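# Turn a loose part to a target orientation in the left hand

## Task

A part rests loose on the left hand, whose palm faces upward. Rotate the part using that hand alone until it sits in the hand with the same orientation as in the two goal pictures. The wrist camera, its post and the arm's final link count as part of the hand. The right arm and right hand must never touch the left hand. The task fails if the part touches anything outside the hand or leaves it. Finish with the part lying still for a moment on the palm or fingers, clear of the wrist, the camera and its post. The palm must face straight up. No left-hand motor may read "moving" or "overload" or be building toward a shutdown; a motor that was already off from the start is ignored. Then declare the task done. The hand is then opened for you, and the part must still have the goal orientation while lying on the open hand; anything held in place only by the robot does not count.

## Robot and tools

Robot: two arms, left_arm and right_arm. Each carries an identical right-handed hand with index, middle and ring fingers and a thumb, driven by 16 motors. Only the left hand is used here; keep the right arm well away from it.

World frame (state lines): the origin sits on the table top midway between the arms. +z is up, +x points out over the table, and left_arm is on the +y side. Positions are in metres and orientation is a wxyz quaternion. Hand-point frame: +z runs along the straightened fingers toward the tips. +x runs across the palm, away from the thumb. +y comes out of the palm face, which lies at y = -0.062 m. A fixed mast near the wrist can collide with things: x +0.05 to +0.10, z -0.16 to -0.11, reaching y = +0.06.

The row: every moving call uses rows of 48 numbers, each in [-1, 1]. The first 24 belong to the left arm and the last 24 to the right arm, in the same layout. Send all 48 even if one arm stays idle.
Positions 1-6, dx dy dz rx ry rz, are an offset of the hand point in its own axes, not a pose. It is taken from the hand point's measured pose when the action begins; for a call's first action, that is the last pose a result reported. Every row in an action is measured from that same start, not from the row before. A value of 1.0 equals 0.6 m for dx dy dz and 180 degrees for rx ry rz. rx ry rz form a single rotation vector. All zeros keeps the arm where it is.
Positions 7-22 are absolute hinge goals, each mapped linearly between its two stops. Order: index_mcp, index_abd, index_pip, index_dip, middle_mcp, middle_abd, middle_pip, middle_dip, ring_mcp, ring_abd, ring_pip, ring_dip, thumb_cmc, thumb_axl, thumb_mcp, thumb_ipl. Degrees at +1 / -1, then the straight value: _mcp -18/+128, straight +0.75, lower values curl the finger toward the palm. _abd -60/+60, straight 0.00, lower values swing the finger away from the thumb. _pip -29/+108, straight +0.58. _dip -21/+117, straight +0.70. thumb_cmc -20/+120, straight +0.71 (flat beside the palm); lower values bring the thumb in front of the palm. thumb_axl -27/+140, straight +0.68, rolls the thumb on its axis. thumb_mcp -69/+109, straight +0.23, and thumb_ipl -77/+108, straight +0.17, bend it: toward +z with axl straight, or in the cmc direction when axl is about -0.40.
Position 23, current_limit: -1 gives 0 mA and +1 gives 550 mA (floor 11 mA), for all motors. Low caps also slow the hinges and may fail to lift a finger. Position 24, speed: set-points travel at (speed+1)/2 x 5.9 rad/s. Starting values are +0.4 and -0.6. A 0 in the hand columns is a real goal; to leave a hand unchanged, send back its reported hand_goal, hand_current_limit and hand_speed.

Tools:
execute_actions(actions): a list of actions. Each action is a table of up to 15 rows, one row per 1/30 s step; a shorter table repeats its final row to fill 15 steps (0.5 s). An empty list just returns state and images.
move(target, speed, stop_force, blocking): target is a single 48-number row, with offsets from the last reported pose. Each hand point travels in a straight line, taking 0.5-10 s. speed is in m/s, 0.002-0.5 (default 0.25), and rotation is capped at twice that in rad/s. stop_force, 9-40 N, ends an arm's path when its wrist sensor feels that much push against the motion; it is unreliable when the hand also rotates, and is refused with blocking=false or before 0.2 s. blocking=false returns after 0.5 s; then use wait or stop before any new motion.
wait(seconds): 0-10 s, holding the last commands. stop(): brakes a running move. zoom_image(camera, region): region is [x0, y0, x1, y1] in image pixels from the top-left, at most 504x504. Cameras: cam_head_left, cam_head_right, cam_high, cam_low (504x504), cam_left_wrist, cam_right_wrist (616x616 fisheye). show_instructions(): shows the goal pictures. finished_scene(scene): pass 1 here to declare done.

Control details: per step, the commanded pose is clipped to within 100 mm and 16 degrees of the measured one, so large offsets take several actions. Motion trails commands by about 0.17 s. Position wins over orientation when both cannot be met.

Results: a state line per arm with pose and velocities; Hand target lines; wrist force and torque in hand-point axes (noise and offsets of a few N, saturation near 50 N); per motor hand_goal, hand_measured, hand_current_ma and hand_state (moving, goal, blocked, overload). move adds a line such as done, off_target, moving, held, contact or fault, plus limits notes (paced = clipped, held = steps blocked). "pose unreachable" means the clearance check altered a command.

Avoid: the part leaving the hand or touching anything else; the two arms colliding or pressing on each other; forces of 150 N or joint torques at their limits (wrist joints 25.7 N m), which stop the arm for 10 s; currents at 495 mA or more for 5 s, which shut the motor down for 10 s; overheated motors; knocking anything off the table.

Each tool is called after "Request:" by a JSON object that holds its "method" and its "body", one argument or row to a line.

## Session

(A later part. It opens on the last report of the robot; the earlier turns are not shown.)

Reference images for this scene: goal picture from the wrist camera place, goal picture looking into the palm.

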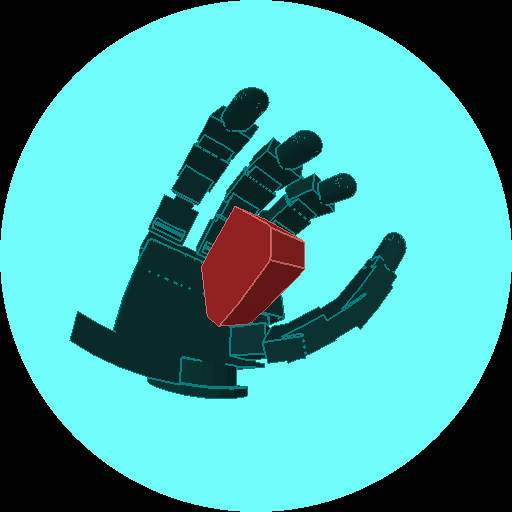

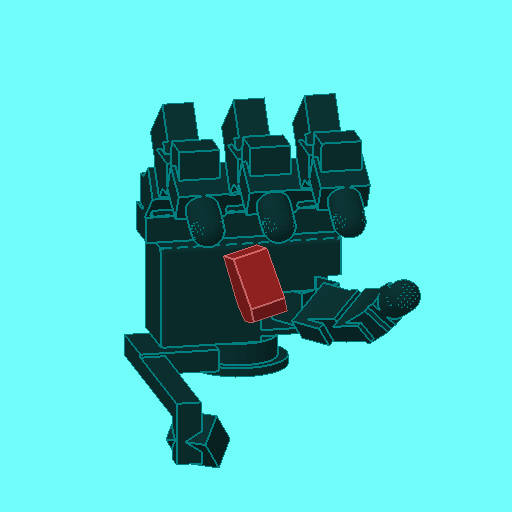

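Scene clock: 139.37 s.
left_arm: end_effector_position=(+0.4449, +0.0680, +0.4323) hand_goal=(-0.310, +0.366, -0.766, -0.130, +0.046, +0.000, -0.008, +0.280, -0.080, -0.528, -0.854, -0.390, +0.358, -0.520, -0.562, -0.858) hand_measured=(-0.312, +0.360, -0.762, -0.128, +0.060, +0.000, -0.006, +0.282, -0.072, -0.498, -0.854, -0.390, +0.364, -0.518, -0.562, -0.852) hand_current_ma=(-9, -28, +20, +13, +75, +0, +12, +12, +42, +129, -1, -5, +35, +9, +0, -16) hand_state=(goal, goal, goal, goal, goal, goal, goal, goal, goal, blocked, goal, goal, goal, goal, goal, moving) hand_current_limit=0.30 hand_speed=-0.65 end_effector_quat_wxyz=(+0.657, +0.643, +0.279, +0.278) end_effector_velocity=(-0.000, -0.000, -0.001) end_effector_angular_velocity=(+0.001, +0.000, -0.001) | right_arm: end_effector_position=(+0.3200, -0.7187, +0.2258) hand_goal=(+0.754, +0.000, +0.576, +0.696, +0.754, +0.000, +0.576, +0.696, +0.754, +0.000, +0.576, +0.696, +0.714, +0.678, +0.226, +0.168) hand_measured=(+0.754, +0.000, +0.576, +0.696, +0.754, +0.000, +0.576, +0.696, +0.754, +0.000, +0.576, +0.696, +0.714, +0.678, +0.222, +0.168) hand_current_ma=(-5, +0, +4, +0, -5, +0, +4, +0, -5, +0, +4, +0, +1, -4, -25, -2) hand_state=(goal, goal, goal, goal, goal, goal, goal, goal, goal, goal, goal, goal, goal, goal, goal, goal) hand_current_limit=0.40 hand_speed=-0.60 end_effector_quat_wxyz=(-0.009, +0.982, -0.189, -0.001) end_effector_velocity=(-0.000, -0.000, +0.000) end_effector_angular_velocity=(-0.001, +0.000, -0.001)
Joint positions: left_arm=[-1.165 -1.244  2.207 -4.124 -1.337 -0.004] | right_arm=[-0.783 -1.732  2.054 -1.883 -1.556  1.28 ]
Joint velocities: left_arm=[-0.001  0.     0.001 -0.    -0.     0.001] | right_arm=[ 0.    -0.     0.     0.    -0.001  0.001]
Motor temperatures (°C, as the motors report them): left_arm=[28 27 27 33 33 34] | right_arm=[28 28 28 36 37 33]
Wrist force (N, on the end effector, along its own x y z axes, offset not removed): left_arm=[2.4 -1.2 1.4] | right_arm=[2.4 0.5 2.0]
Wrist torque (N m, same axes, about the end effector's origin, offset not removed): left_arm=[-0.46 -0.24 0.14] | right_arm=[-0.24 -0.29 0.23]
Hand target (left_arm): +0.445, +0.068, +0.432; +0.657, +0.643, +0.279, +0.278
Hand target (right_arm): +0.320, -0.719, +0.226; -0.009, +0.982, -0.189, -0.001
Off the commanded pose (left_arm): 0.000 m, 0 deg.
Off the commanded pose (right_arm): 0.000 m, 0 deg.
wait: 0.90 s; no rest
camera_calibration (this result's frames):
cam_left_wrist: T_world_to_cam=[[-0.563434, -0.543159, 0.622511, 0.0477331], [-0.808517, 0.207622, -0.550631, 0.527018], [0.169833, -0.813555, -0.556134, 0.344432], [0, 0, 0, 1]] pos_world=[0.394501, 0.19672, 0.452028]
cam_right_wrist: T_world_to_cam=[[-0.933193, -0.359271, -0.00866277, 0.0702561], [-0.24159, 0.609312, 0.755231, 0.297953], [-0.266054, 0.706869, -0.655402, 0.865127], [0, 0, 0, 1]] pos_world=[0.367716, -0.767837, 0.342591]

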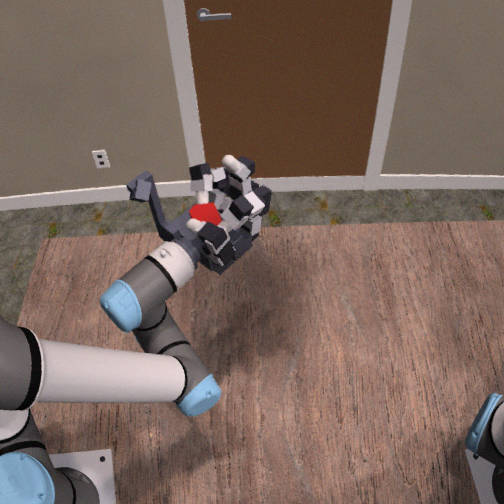

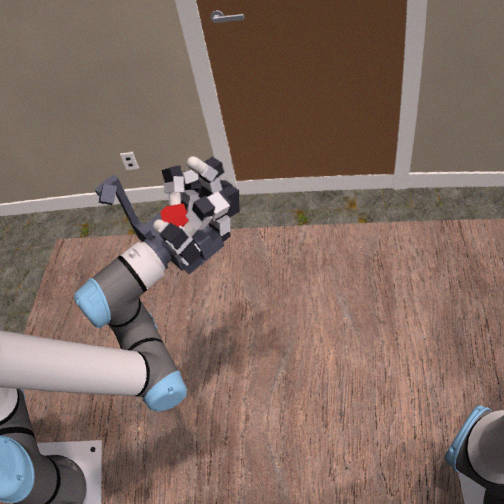

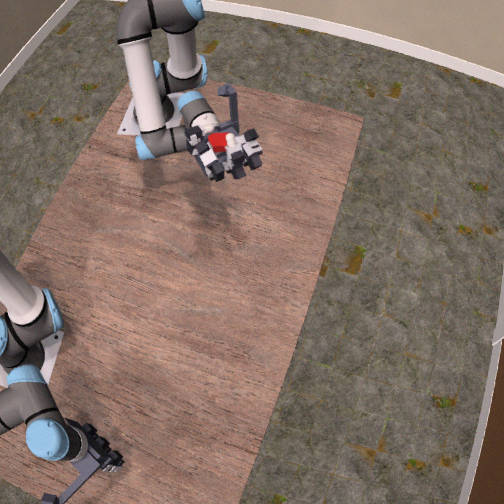

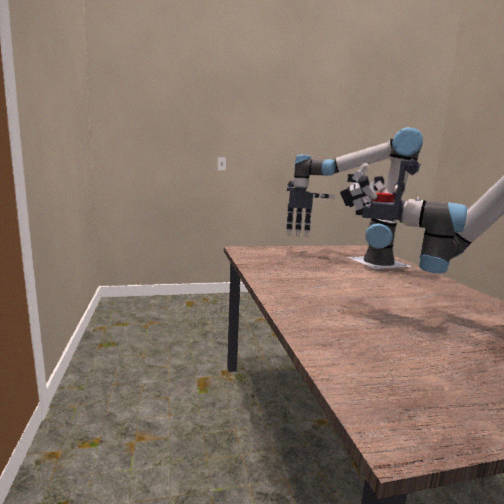

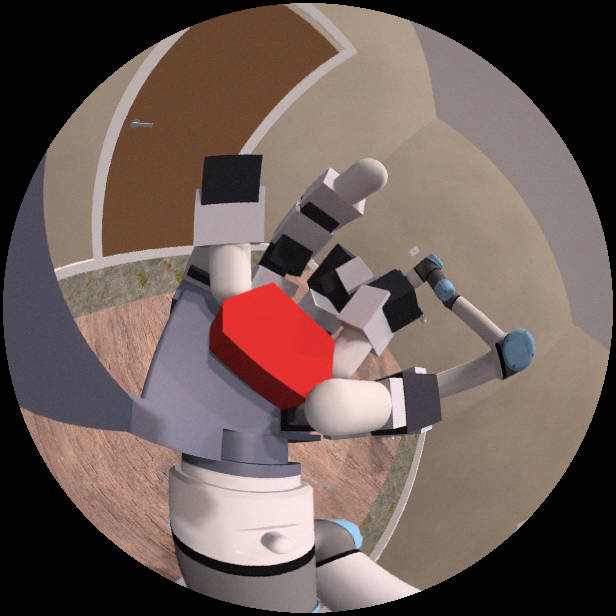

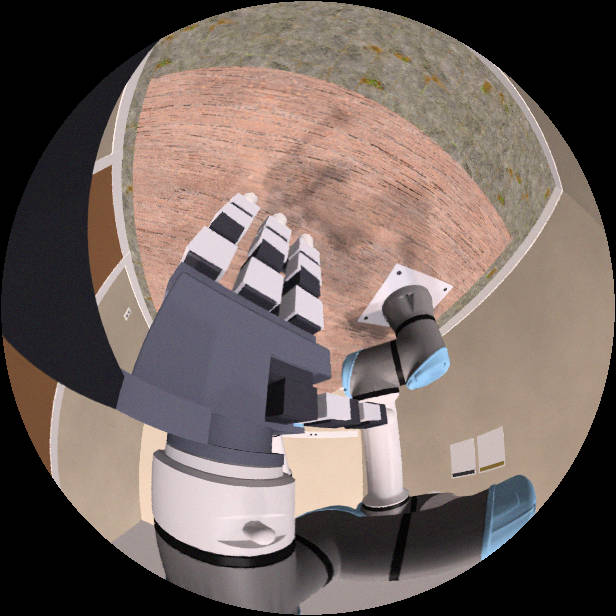

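Request:
{"method": "execute_actions", "body": {
  "actions": [
    [[0,0,0,0,0,0, -0.226,0.46,-0.825,-0.174, 0.046,0,-0.008,0.28, -0.129,-0.345,-0.825,-0.319, 0.357,-0.521,-0.562,-0.859, 0.3,-0.83, 0,0,0,0,0,0, 0.754,0,0.576,0.696, 0.754,0,0.576,0.696, 0.754,0,0.576,0.696, 0.714,0.678,0.226,0.168, 0.4,-0.6]],
    [[0,0,0,0,0,0, -0.171,0.59,-0.854,-0.261, 0.046,0,-0.008,0.28, -0.214,-0.215,-0.781,-0.246, 0.357,-0.521,-0.562,-0.859, 0.3,-0.86, 0,0,0,0,0,0, 0.754,0,0.576,0.696, 0.754,0,0.576,0.696, 0.754,0,0.576,0.696, 0.714,0.678,0.226,0.168, 0.4,-0.6]]
  ]
}}

Request:
{"method": "zoom_image", "body": {
  "camera": "cam_left_wrist",
  "region": [160, 170, 440, 450]
}}

Scene clock: 145.40 s.
left_arm: end_effector_position=(+0.4449, +0.0680, +0.4323) hand_goal=(-0.170, +0.590, -0.854, -0.260, +0.046, +0.000, -0.008, +0.280, -0.214, -0.214, -0.780, -0.246, +0.358, -0.520, -0.562, -0.858) hand_measured=(-0.172, +0.544, -0.836, -0.252, +0.060, +0.000, -0.006, +0.282, -0.202, -0.202, -0.772, -0.244, +0.364, -0.518, -0.562, -0.858) hand_current_ma=(-16, -201, +100, +41, +75, +0, +12, +12, +69, +49, +43, +9, +35, +9, +0, +3) hand_state=(goal, blocked, goal, goal, goal, goal, goal, goal, goal, goal, goal, goal, goal, goal, goal, goal) hand_current_limit=0.30 hand_speed=-0.86 end_effector_quat_wxyz=(+0.657, +0.643, +0.279, +0.278) end_effector_velocity=(+0.000, -0.000, -0.001) end_effector_angular_velocity=(+0.003, -0.001, +0.000) | right_arm: end_effector_position=(+0.3200, -0.7187, +0.2258) hand_goal=(+0.754, +0.000, +0.576, +0.696, +0.754, +0.000, +0.576, +0.696, +0.754, +0.000, +0.576, +0.696, +0.714, +0.678, +0.226, +0.168) hand_measured=(+0.754, +0.000, +0.576, +0.696, +0.754, +0.000, +0.576, +0.696, +0.754, +0.000, +0.576, +0.696, +0.714, +0.678, +0.222, +0.168) hand_current_ma=(-5, +0, +4, +0, -5, +0, +4, +0, -5, +0, +4, +0, +1, -4, -25, -2) hand_state=(goal, goal, goal, goal, goal, goal, goal, goal, goal, goal, goal, goal, goal, goal, goal, goal) hand_current_limit=0.40 hand_speed=-0.60 end_effector_quat_wxyz=(-0.009, +0.982, -0.189, -0.001) end_effector_velocity=(-0.000, -0.000, +0.000) end_effector_angular_velocity=(-0.000, +0.000, -0.000)
Joint positions: left_arm=[-1.165 -1.244  2.207 -4.124 -1.337 -0.004] | right_arm=[-0.783 -1.732  2.054 -1.883 -1.556  1.28 ]
Joint velocities: left_arm=[0.    0.    0.    0.001 0.    0.002] | right_arm=[-0. -0.  0. -0. -0.  0.]
Motor temperatures (°C, as the motors report them): left_arm=[28 27 27 33 33 34] | right_arm=[28 28 28 36 37 33]
Wrist force (N, on the end effector, along its own x y z axes, offset not removed): left_arm=[1.9 -0.1 -0.3] | right_arm=[2.4 0.3 0.0]
Wrist torque (N m, same axes, about the end effector's origin, offset not removed): left_arm=[-0.17 -0.13 0.08] | right_arm=[-0.10 -0.36 0.26]
Hand target (left_arm): +0.445, +0.068, +0.432; +0.657, +0.643, +0.279, +0.278
Hand target (right_arm): +0.320, -0.719, +0.226; -0.009, +0.982, -0.189, -0.001
Off the commanded pose (left_arm): 0.000 m, 0 deg.
Off the commanded pose (right_arm): 0.000 m, 0 deg.
Step readings (end_effector_position; steps 1 to 15: 1st action; 16 to 30: 2nd action):
0: left_arm (+0.4449, +0.0680, +0.4323) | right_arm (+0.3200, -0.7187, +0.2258)
1: left_arm (+0.4449, +0.0680, +0.4323) | right_arm (+0.3200, -0.7187, +0.2258)
2: left_arm (+0.4449, +0.0680, +0.4323) | right_arm (+0.3200, -0.7187, +0.2258)
4: left_arm (+0.4449, +0.0680, +0.4323) | right_arm (+0.3200, -0.7187, +0.2258)
8: left_arm (+0.4449, +0.0680, +0.4323) | right_arm (+0.3200, -0.7187, +0.2258)
15: left_arm (+0.4449, +0.0680, +0.4323) | right_arm (+0.3200, -0.7187, +0.2258)
16: left_arm (+0.4449, +0.0680, +0.4323) | right_arm (+0.3200, -0.7187, +0.2258)
17: left_arm (+0.4449, +0.0680, +0.4323) | right_arm (+0.3200, -0.7187, +0.2258)
19: left_arm (+0.4449, +0.0680, +0.4323) | right_arm (+0.3200, -0.7187, +0.2258)
23: left_arm (+0.4449, +0.0680, +0.4323) | right_arm (+0.3200, -0.7187, +0.2258)
30: end_effector_position above
camera_calibration (this result's frames):
cam_left_wrist: T_world_to_cam=[[-0.563432, -0.543143, 0.622526, 0.0477212], [-0.808518, 0.207608, -0.550634, 0.527026], [0.169832, -0.813569, -0.556114, 0.344428], [0, 0, 0, 1]] pos_world=[0.394503, 0.19672, 0.452032]
cam_right_wrist: T_world_to_cam=[[-0.933193, -0.359271, -0.00866249, 0.070256], [-0.24159, 0.609312, 0.755231, 0.297953], [-0.266054, 0.706869, -0.655402, 0.865127], [0, 0, 0, 1]] pos_world=[0.367716, -0.767837, 0.342591]

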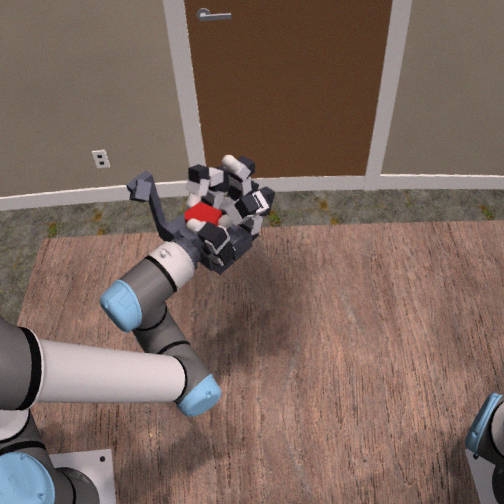

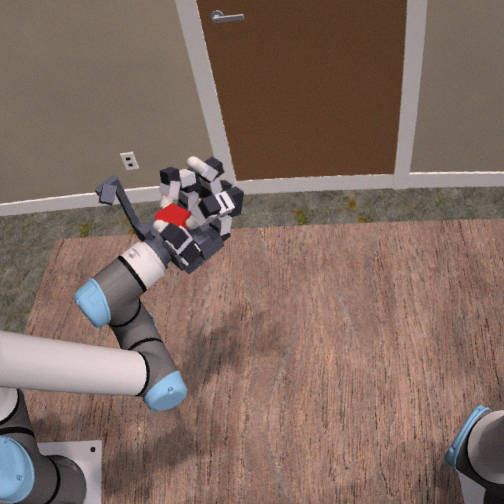

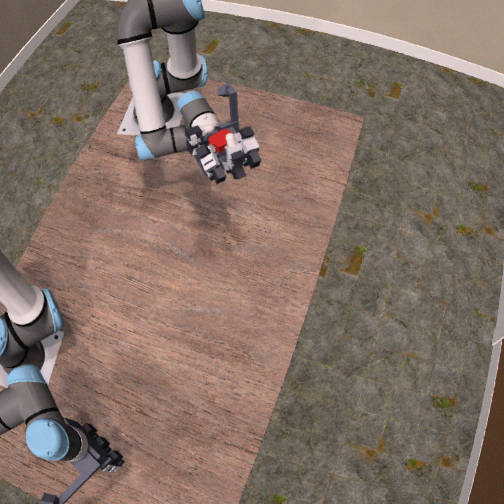

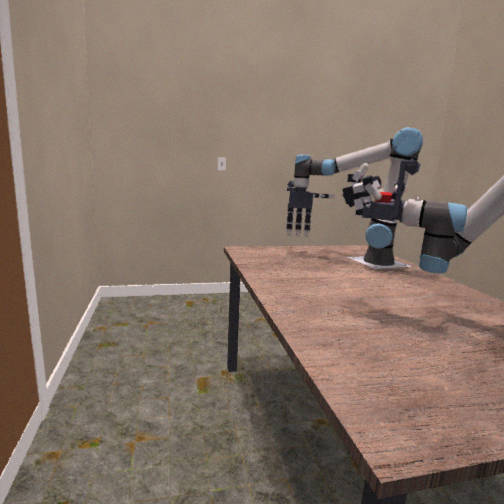

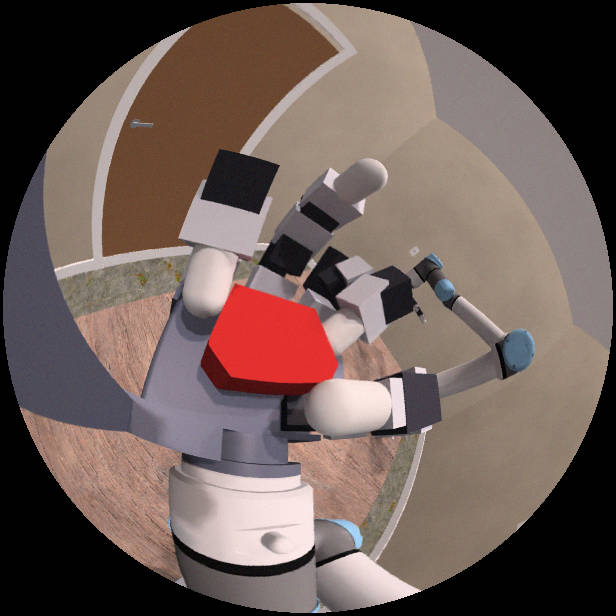

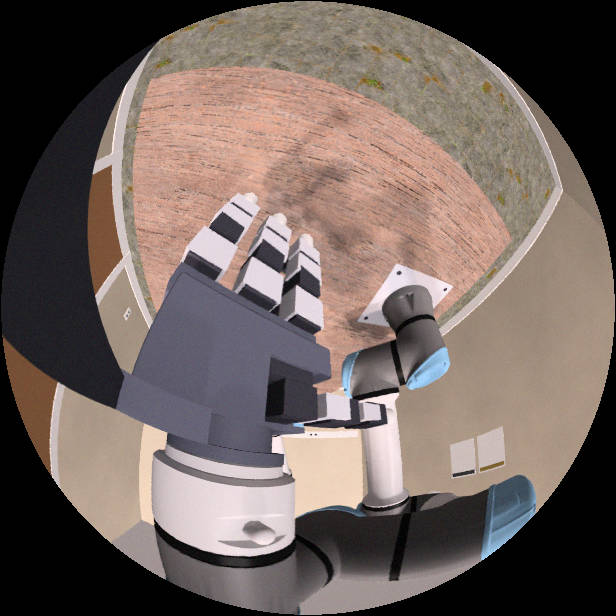

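Region (160, 170, 440, 450) of cam_left_wrist's 616x616 image, scaled by 1.800, with more detail than that image has.

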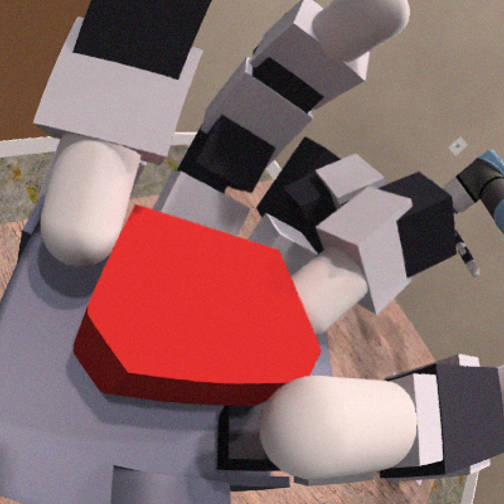

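Request:
{"method": "execute_actions", "body": {
  "actions": [
    [[0,0,0,0,0,0, -0.253,0.82,-0.883,-0.406, 0.046,0,-0.008,0.28, -0.162,0.065,-0.781,-0.225, 0.357,-0.521,-0.562,-0.859, 0.3,-0.77, 0,0,0,0,0,0, 0.754,0,0.576,0.696, 0.754,0,0.576,0.696, 0.754,0,0.576,0.696, 0.714,0.678,0.226,0.168, 0.4,-0.6]]
  ]
}}

Request:
{"method": "execute_actions", "body": {
  "actions": []
}}

Request:
{"method": "zoom_image", "body": {
  "camera": "cam_left_wrist",
  "region": [160, 170, 440, 450]
}}

Scene clock: 165.80 s.
left_arm: end_effector_position=(+0.4449, +0.0680, +0.4323) hand_goal=(-0.252, +0.820, -0.882, -0.406, +0.046, +0.000, -0.008, +0.280, -0.162, +0.066, -0.780, -0.224, +0.358, -0.520, -0.562, -0.858) hand_measured=(-0.252, +0.788, -0.870, -0.404, +0.060, +0.000, -0.006, +0.282, -0.158, +0.060, -0.776, -0.222, +0.364, -0.518, -0.562, -0.858) hand_current_ma=(+5, -94, +49, +10, +75, +0, +12, +12, +22, +25, +24, +10, +35, +9, +0, +3) hand_state=(goal, moving, moving, goal, goal, goal, goal, goal, goal, moving, goal, goal, goal, goal, goal, goal) hand_current_limit=0.30 hand_speed=-0.77 end_effector_quat_wxyz=(+0.657, +0.643, +0.279, +0.278) end_effector_velocity=(+0.000, +0.000, -0.000) end_effector_angular_velocity=(+0.001, -0.000, +0.000) | right_arm: end_effector_position=(+0.3200, -0.7187, +0.2258) hand_goal=(+0.754, +0.000, +0.576, +0.696, +0.754, +0.000, +0.576, +0.696, +0.754, +0.000, +0.576, +0.696, +0.714, +0.678, +0.226, +0.168) hand_measured=(+0.754, +0.000, +0.576, +0.696, +0.754, +0.000, +0.576, +0.696, +0.754, +0.000, +0.576, +0.696, +0.714, +0.678, +0.222, +0.168) hand_current_ma=(-5, +0, +4, +0, -5, +0, +4, +0, -5, +0, +4, +0, +1, -4, -25, -2) hand_state=(goal, goal, goal, goal, goal, goal, goal, goal, goal, goal, goal, goal, goal, goal, goal, goal) hand_current_limit=0.40 hand_speed=-0.60 end_effector_quat_wxyz=(-0.009, +0.982, -0.189, -0.001) end_effector_velocity=(-0.000, -0.000, +0.000) end_effector_angular_velocity=(-0.001, +0.000, +0.000)
Joint positions: left_arm=[-1.165 -1.244  2.207 -4.124 -1.337 -0.004] | right_arm=[-0.783 -1.732  2.054 -1.883 -1.556  1.28 ]
Joint velocities: left_arm=[ 0.     0.     0.001 -0.     0.     0.001] | right_arm=[ 0.    -0.    -0.    -0.    -0.001 -0.   ]
Motor temperatures (°C, as the motors report them): left_arm=[28 27 27 33 33 34] | right_arm=[28 28 28 36 37 33]
Wrist force (N, on the end effector, along its own x y z axes, offset not removed): left_arm=[1.4 -0.6 0.7] | right_arm=[2.4 -0.2 1.3]
Wrist torque (N m, same axes, about the end effector's origin, offset not removed): left_arm=[-0.23 -0.04 0.11] | right_arm=[-0.23 -0.30 0.28]
Hand target (left_arm): +0.445, +0.068, +0.432; +0.657, +0.643, +0.279, +0.278
Hand target (right_arm): +0.320, -0.719, +0.226; -0.009, +0.982, -0.189, -0.001
Off the commanded pose (left_arm): 0.000 m, 0 deg.
Off the commanded pose (right_arm): 0.000 m, 0 deg.
Step readings (end_effector_position):
0: left_arm (+0.4449, +0.0680, +0.4323) | right_arm (+0.3200, -0.7187, +0.2258)
1: left_arm (+0.4449, +0.0680, +0.4323) | right_arm (+0.3200, -0.7187, +0.2258)
2: left_arm (+0.4449, +0.0680, +0.4323) | right_arm (+0.3200, -0.7187, +0.2258)
4: left_arm (+0.4449, +0.0680, +0.4323) | right_arm (+0.3200, -0.7187, +0.2258)
8: left_arm (+0.4449, +0.0680, +0.4323) | right_arm (+0.3200, -0.7187, +0.2258)
15: end_effector_position above
camera_calibration (this result's frames):
cam_left_wrist: T_world_to_cam=[[-0.563432, -0.543144, 0.622526, 0.0477212], [-0.808518, 0.207608, -0.550634, 0.527026], [0.169832, -0.813569, -0.556114, 0.344428], [0, 0, 0, 1]] pos_world=[0.394503, 0.19672, 0.452032]
cam_right_wrist: T_world_to_cam=[[-0.933193, -0.359271, -0.00866251, 0.070256], [-0.24159, 0.609311, 0.755231, 0.297953], [-0.266054, 0.706869, -0.655402, 0.865127], [0, 0, 0, 1]] pos_world=[0.367716, -0.767837, 0.342591]

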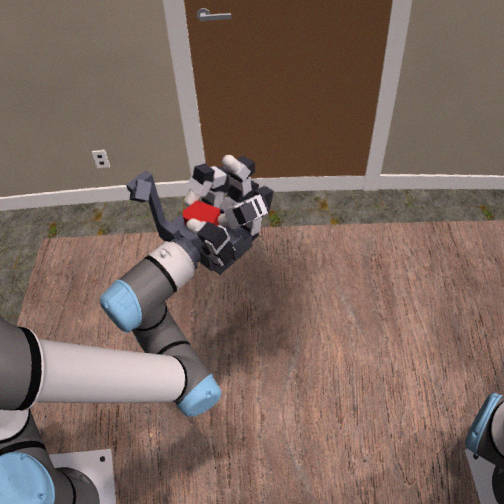

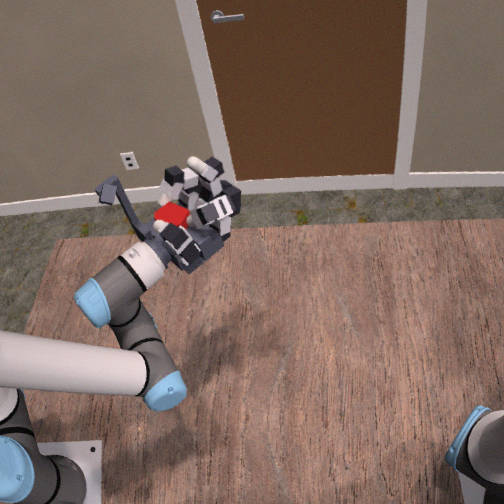

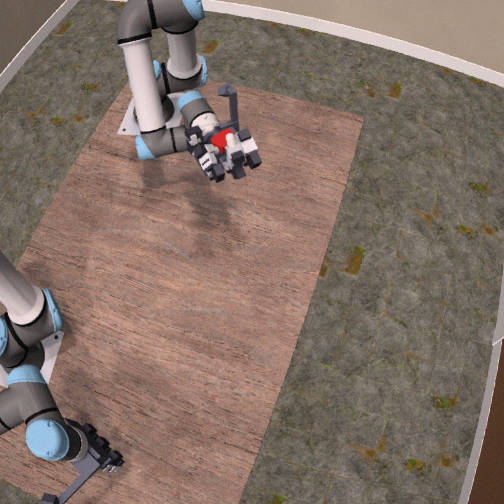

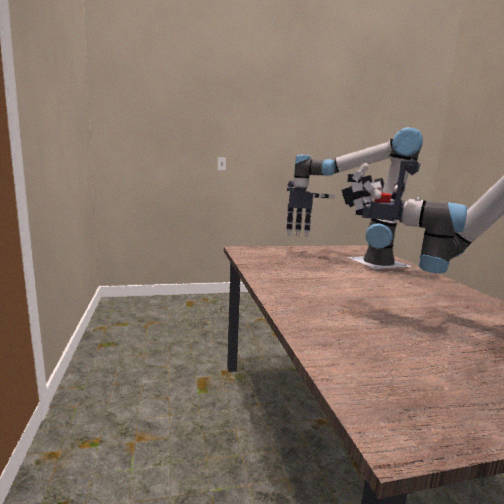

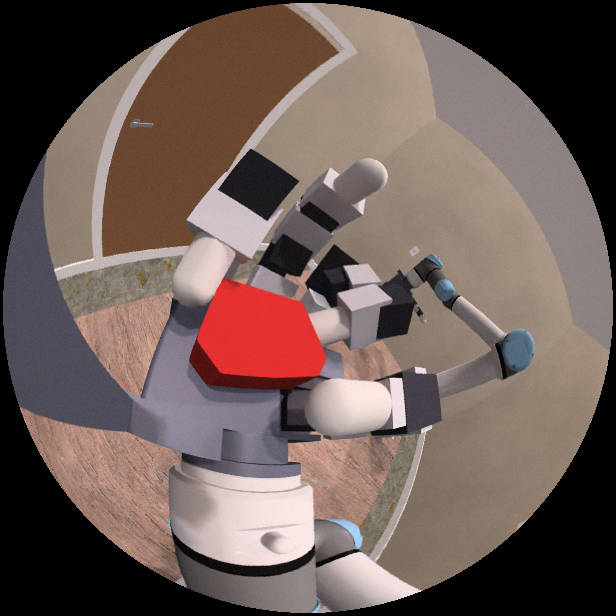

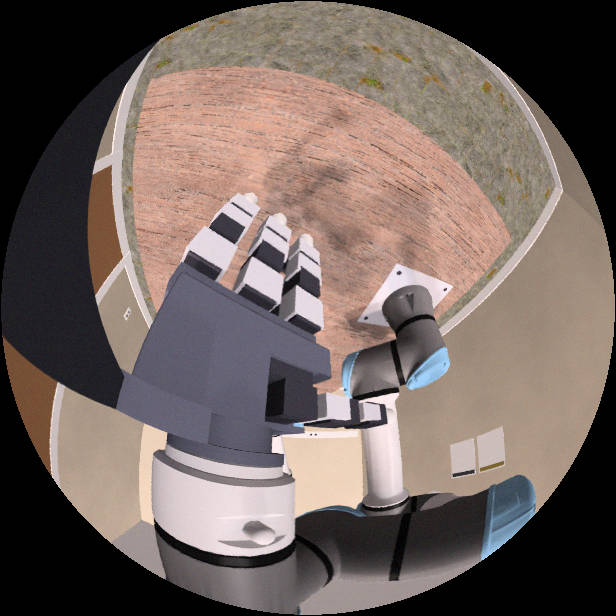

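Scene clock: 165.80 s.
left_arm: end_effector_position=(+0.4449, +0.0680, +0.4323) hand_goal=(-0.252, +0.820, -0.882, -0.406, +0.046, +0.000, -0.008, +0.280, -0.162, +0.066, -0.780, -0.224, +0.358, -0.520, -0.562, -0.858) hand_measured=(-0.252, +0.788, -0.870, -0.404, +0.060, +0.000, -0.006, +0.282, -0.158, +0.060, -0.776, -0.222, +0.364, -0.518, -0.562, -0.858) hand_current_ma=(+5, -94, +49, +10, +75, +0, +12, +12, +22, +25, +24, +10, +35, +9, +0, +3) hand_state=(goal, moving, moving, goal, goal, goal, goal, goal, goal, moving, goal, goal, goal, goal, goal, goal) hand_current_limit=0.30 hand_speed=-0.77 end_effector_quat_wxyz=(+0.657, +0.643, +0.279, +0.278) end_effector_velocity=(+0.000, +0.000, -0.000) end_effector_angular_velocity=(+0.001, -0.000, +0.000) | right_arm: end_effector_position=(+0.3200, -0.7187, +0.2258) hand_goal=(+0.754, +0.000, +0.576, +0.696, +0.754, +0.000, +0.576, +0.696, +0.754, +0.000, +0.576, +0.696, +0.714, +0.678, +0.226, +0.168) hand_measured=(+0.754, +0.000, +0.576, +0.696, +0.754, +0.000, +0.576, +0.696, +0.754, +0.000, +0.576, +0.696, +0.714, +0.678, +0.222, +0.168) hand_current_ma=(-5, +0, +4, +0, -5, +0, +4, +0, -5, +0, +4, +0, +1, -4, -25, -2) hand_state=(goal, goal, goal, goal, goal, goal, goal, goal, goal, goal, goal, goal, goal, goal, goal, goal) hand_current_limit=0.40 hand_speed=-0.60 end_effector_quat_wxyz=(-0.009, +0.982, -0.189, -0.001) end_effector_velocity=(-0.000, -0.000, +0.000) end_effector_angular_velocity=(-0.001, +0.000, +0.000)
Joint positions: left_arm=[-1.165 -1.244  2.207 -4.124 -1.337 -0.004] | right_arm=[-0.783 -1.732  2.054 -1.883 -1.556  1.28 ]
Joint velocities: left_arm=[ 0.     0.     0.001 -0.     0.     0.001] | right_arm=[ 0.    -0.    -0.    -0.    -0.001 -0.   ]
Motor temperatures (°C, as the motors report them): left_arm=[28 27 27 33 33 34] | right_arm=[28 28 28 36 37 33]
Wrist force (N, on the end effector, along its own x y z axes, offset not removed): left_arm=[1.4 -0.6 0.7] | right_arm=[2.4 -0.2 1.3]
Wrist torque (N m, same axes, about the end effector's origin, offset not removed): left_arm=[-0.23 -0.04 0.11] | right_arm=[-0.23 -0.30 0.28]
Hand target (left_arm): +0.445, +0.068, +0.432; +0.657, +0.643, +0.279, +0.278
Hand target (right_arm): +0.320, -0.719, +0.226; -0.009, +0.982, -0.189, -0.001
Off the commanded pose (left_arm): 0.000 m, 0 deg.
Off the commanded pose (right_arm): 0.000 m, 0 deg.
camera_calibration (this result's frames):
cam_left_wrist: T_world_to_cam=[[-0.563432, -0.543144, 0.622526, 0.0477212], [-0.808518, 0.207608, -0.550634, 0.527026], [0.169832, -0.813569, -0.556114, 0.344428], [0, 0, 0, 1]] pos_world=[0.394503, 0.19672, 0.452032]
cam_right_wrist: T_world_to_cam=[[-0.933193, -0.359271, -0.00866251, 0.070256], [-0.24159, 0.609311, 0.755231, 0.297953], [-0.266054, 0.706869, -0.655402, 0.865127], [0, 0, 0, 1]] pos_world=[0.367716, -0.767837, 0.342591]

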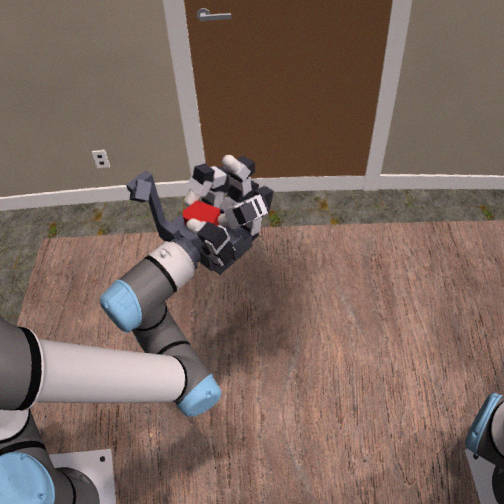

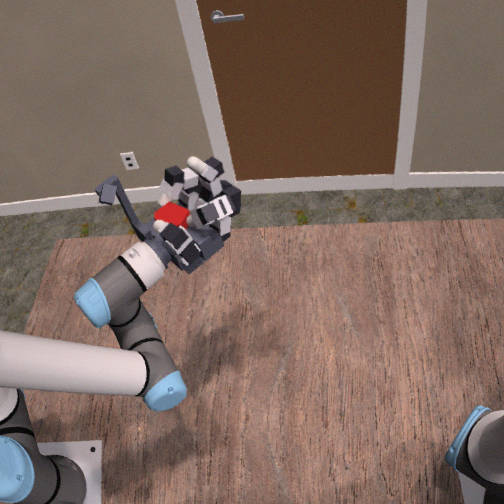

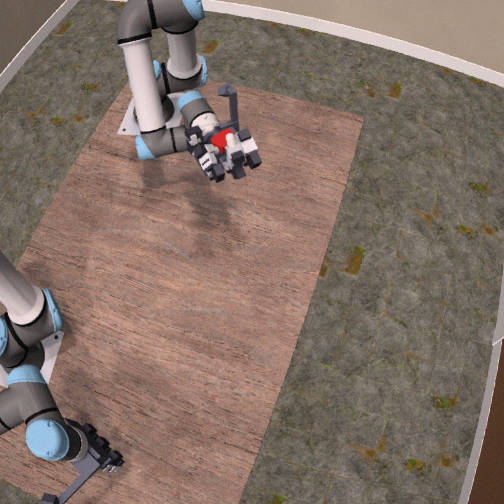

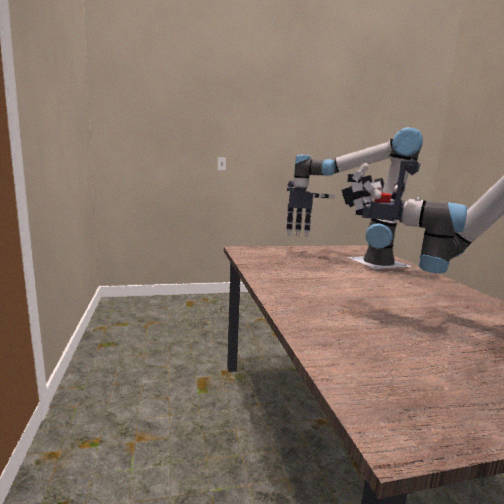

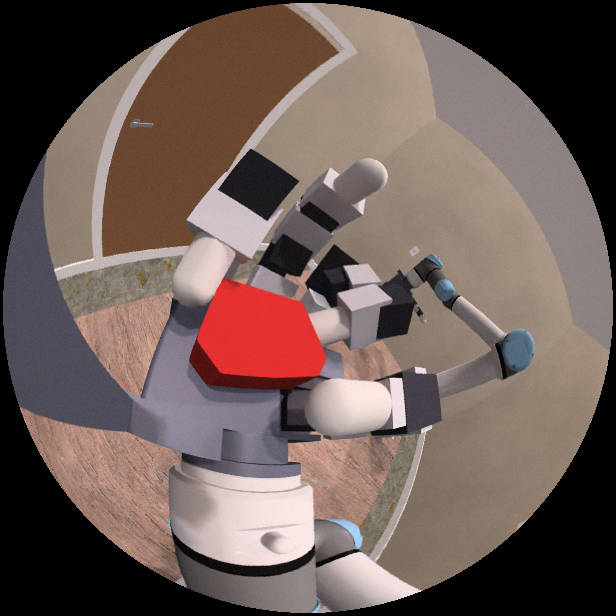

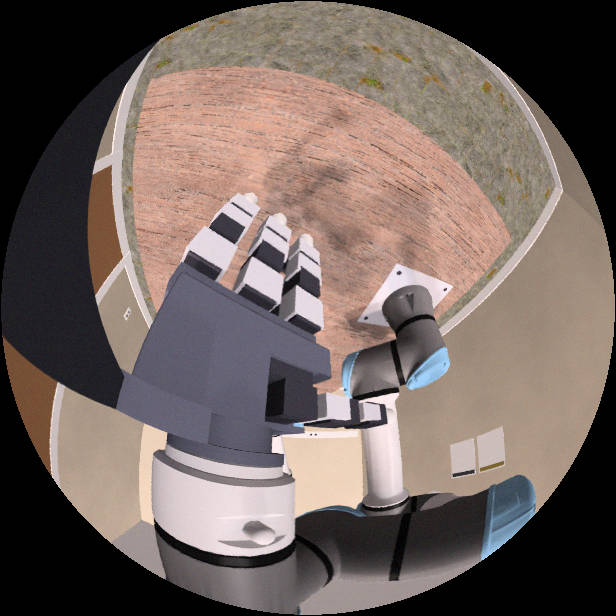

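Region (160, 170, 440, 450) of cam_left_wrist's 616x616 image, scaled by 1.800, with more detail than that image has.

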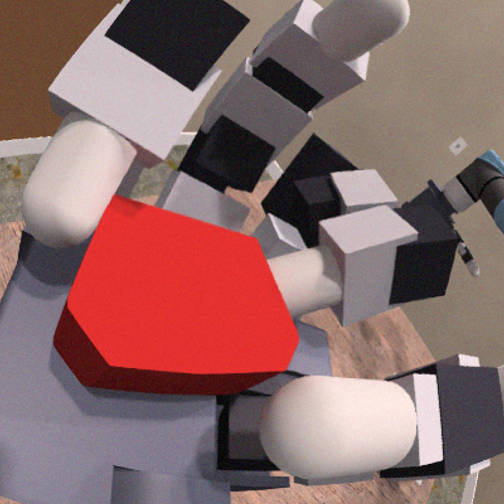

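Request:
{"method": "execute_actions", "body": {
  "actions": [
    [[0,0,0,0,0,0, -0.20,0.45,-0.883,-0.36, 0.046,0,-0.008,0.28, -0.162,0.2,-0.781,-0.225, 0.357,-0.581,-0.562,-0.887, 0.5,-0.58, 0,0,0,0,0,0, 0.754,0,0.576,0.696, 0.754,0,0.576,0.696, 0.754,0,0.576,0.696, 0.714,0.678,0.226,0.168, 0.4,-0.6],[0,0,0,0,0,0, -0.20,0.45,-0.883,-0.36, 0.046,0,-0.008,0.28, -0.162,0.2,-0.781,-0.225, 0.357,-0.581,-0.562,-0.887, 0.5,-0.58, 0,0,0,0,0,0, 0.754,0,0.576,0.696, 0.754,0,0.576,0.696, 0.754,0,0.576,0.696, 0.714,0.678,0.226,0.168, 0.4,-0.6],[0,0,0,0,0,0, -0.20,0.45,-0.883,-0.36, 0.046,0,-0.008,0.28, -0.162,0.2,-0.781,-0.225, 0.357,-0.581,-0.562,-0.887, 0.5,-0.58, 0,0,0,0,0,0, 0.754,0,0.576,0.696, 0.754,0,0.576,0.696, 0.754,0,0.576,0.696, 0.714,0.678,0.226,0.168, 0.4,-0.6],[0,0,0,0,0,0, -0.20,0.45,-0.883,-0.36, 0.046,0,-0.008,0.28, 0.11,0.2,-0.883,-0.493, -0.143,-0.581,-0.562,-0.887, 0.5,-0.58, 0,0,0,0,0,0, 0.754,0,0.576,0.696, 0.754,0,0.576,0.696, 0.754,0,0.576,0.696, 0.714,0.678,0.226,0.168, 0.4,-0.6]],
    [[0,0,0,0,0,0, -0.20,0.45,-0.883,-0.36, 0.046,0,-0.008,0.28, 0.07,-0.487,-0.883,-0.551, -0.143,-0.581,-0.562,-0.887, 0.5,-0.58, 0,0,0,0,0,0, 0.754,0,0.576,0.696, 0.754,0,0.576,0.696, 0.754,0,0.576,0.696, 0.714,0.678,0.226,0.168, 0.4,-0.6]]
  ]
}}

Scene clock: 201.27 s.
left_arm: end_effector_position=(+0.4449, +0.0680, +0.4323) hand_goal=(-0.200, +0.450, -0.882, -0.360, +0.046, +0.000, -0.008, +0.280, +0.070, -0.486, -0.882, -0.550, -0.142, -0.580, -0.562, -0.886) hand_measured=(-0.188, +0.494, -0.876, -0.358, +0.060, +0.000, -0.006, +0.282, +0.080, -0.292, -0.882, -0.548, -0.132, -0.578, -0.564, -0.886) hand_current_ma=(+66, +195, +31, +6, +75, +0, +12, +12, +59, +56, +1, +12, +55, +7, -7, -1) hand_state=(goal, blocked, goal, goal, goal, goal, goal, goal, goal, moving, goal, goal, goal, goal, goal, goal) hand_current_limit=0.50 hand_speed=-0.58 end_effector_quat_wxyz=(+0.657, +0.643, +0.279, +0.278) end_effector_velocity=(-0.000, -0.000, +0.000) end_effector_angular_velocity=(-0.001, -0.001, -0.000) | right_arm: end_effector_position=(+0.3200, -0.7187, +0.2258) hand_goal=(+0.754, +0.000, +0.576, +0.696, +0.754, +0.000, +0.576, +0.696, +0.754, +0.000, +0.576, +0.696, +0.714, +0.678, +0.226, +0.168) hand_measured=(+0.754, +0.000, +0.576, +0.696, +0.754, +0.000, +0.576, +0.696, +0.754, +0.000, +0.576, +0.696, +0.714, +0.678, +0.222, +0.168) hand_current_ma=(-5, +0, +4, +0, -5, +0, +4, +0, -5, +0, +4, +0, +1, -4, -25, -2) hand_state=(goal, goal, goal, goal, goal, goal, goal, goal, goal, goal, goal, goal, goal, goal, goal, goal) hand_current_limit=0.40 hand_speed=-0.60 end_effector_quat_wxyz=(-0.009, +0.982, -0.189, -0.001) end_effector_velocity=(-0.000, -0.000, +0.000) end_effector_angular_velocity=(-0.001, +0.001, -0.000)
Joint positions: left_arm=[-1.165 -1.244  2.207 -4.124 -1.337 -0.004] | right_arm=[-0.783 -1.732  2.054 -1.883 -1.556  1.28 ]
Joint velocities: left_arm=[-0.    -0.    -0.    -0.001 -0.     0.   ] | right_arm=[-0.     0.    -0.     0.    -0.002  0.   ]
Motor temperatures (°C, as the motors report them): left_arm=[28 27 27 33 33 34] | right_arm=[28 28 28 36 37 33]
Wrist force (N, on the end effector, along its own x y z axes, offset not removed): left_arm=[2.7 -1.5 1.3] | right_arm=[3.0 0.6 -0.8]
Wrist torque (N m, same axes, about the end effector's origin, offset not removed): left_arm=[-0.33 -0.22 0.01] | right_arm=[-0.03 -0.48 0.35]
Hand target (left_arm): +0.445, +0.068, +0.432; +0.657, +0.643, +0.279, +0.278
Hand target (right_arm): +0.320, -0.719, +0.226; -0.009, +0.982, -0.189, -0.001
Off the commanded pose (left_arm): 0.000 m, 0 deg.
Off the commanded pose (right_arm): 0.000 m, 0 deg.
Step readings (end_effector_position; steps 1 to 15: 1st action; 16 to 30: 2nd action):
0: left_arm (+0.4449, +0.0680, +0.4323) | right_arm (+0.3200, -0.7187, +0.2258)
1: left_arm (+0.4449, +0.0680, +0.4323) | right_arm (+0.3200, -0.7187, +0.2258)
2: left_arm (+0.4449, +0.0680, +0.4323) | right_arm (+0.3200, -0.7187, +0.2258)
4: left_arm (+0.4449, +0.0680, +0.4323) | right_arm (+0.3200, -0.7187, +0.2258)
8: left_arm (+0.4449, +0.0680, +0.4323) | right_arm (+0.3200, -0.7187, +0.2258)
15: left_arm (+0.4449, +0.0680, +0.4323) | right_arm (+0.3200, -0.7187, +0.2258)
16: left_arm (+0.4449, +0.0680, +0.4323) | right_arm (+0.3200, -0.7187, +0.2258)
17: left_arm (+0.4449, +0.0680, +0.4323) | right_arm (+0.3200, -0.7187, +0.2258)
19: left_arm (+0.4449, +0.0680, +0.4323) | right_arm (+0.3200, -0.7187, +0.2258)
23: left_arm (+0.4449, +0.0680, +0.4323) | right_arm (+0.3200, -0.7187, +0.2258)
30: end_effector_position above
camera_calibration (this result's frames):
cam_left_wrist: T_world_to_cam=[[-0.563433, -0.543143, 0.622526, 0.0477211], [-0.808518, 0.207608, -0.550634, 0.527026], [0.169832, -0.813569, -0.556114, 0.344428], [0, 0, 0, 1]] pos_world=[0.394503, 0.19672, 0.452032]
cam_right_wrist: T_world_to_cam=[[-0.933193, -0.359271, -0.00866264, 0.070256], [-0.24159, 0.609312, 0.755231, 0.297954], [-0.266054, 0.706869, -0.655402, 0.865127], [0, 0, 0, 1]] pos_world=[0.367716, -0.767837, 0.342591]

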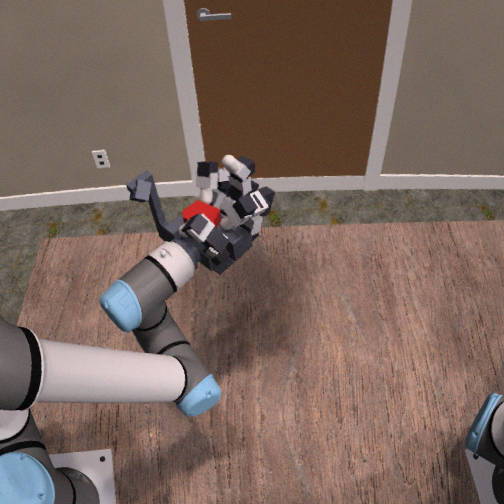

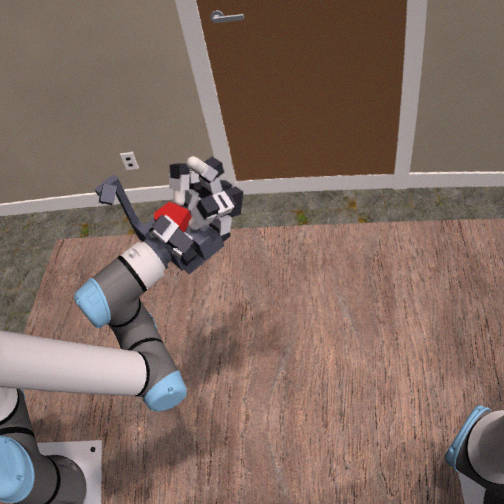

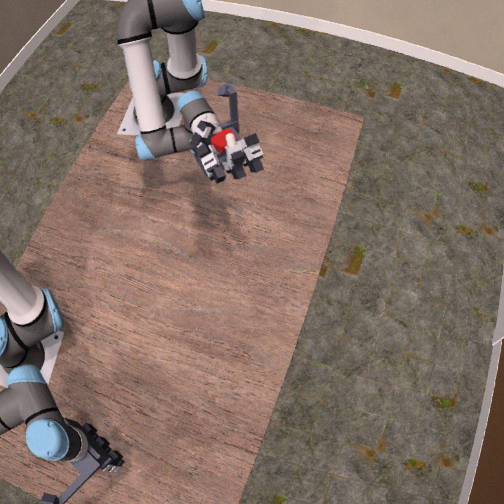

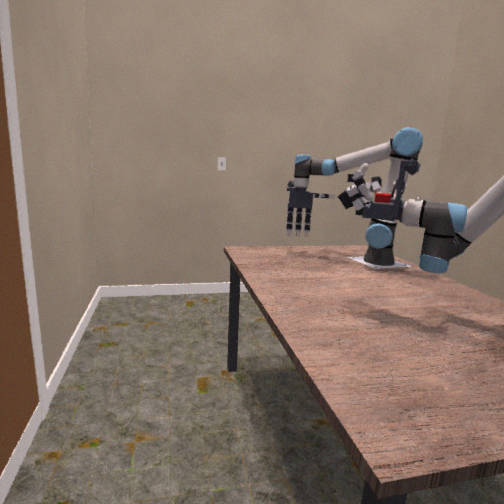

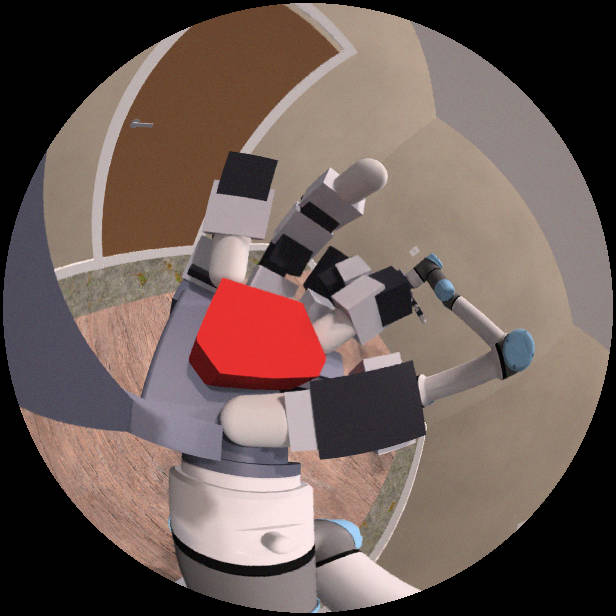

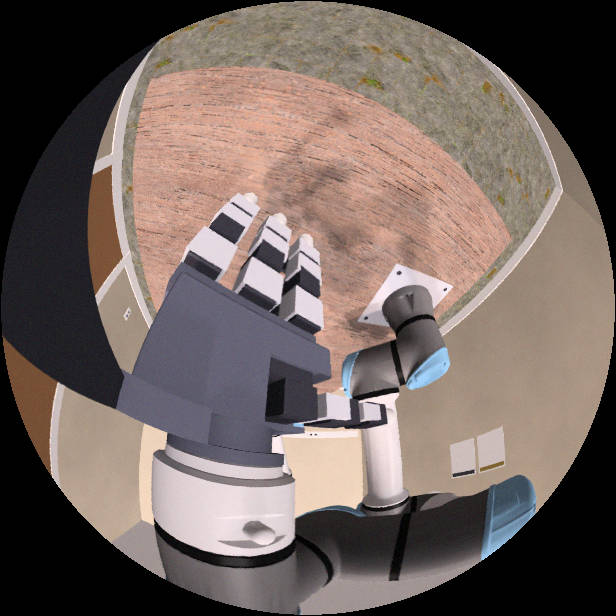

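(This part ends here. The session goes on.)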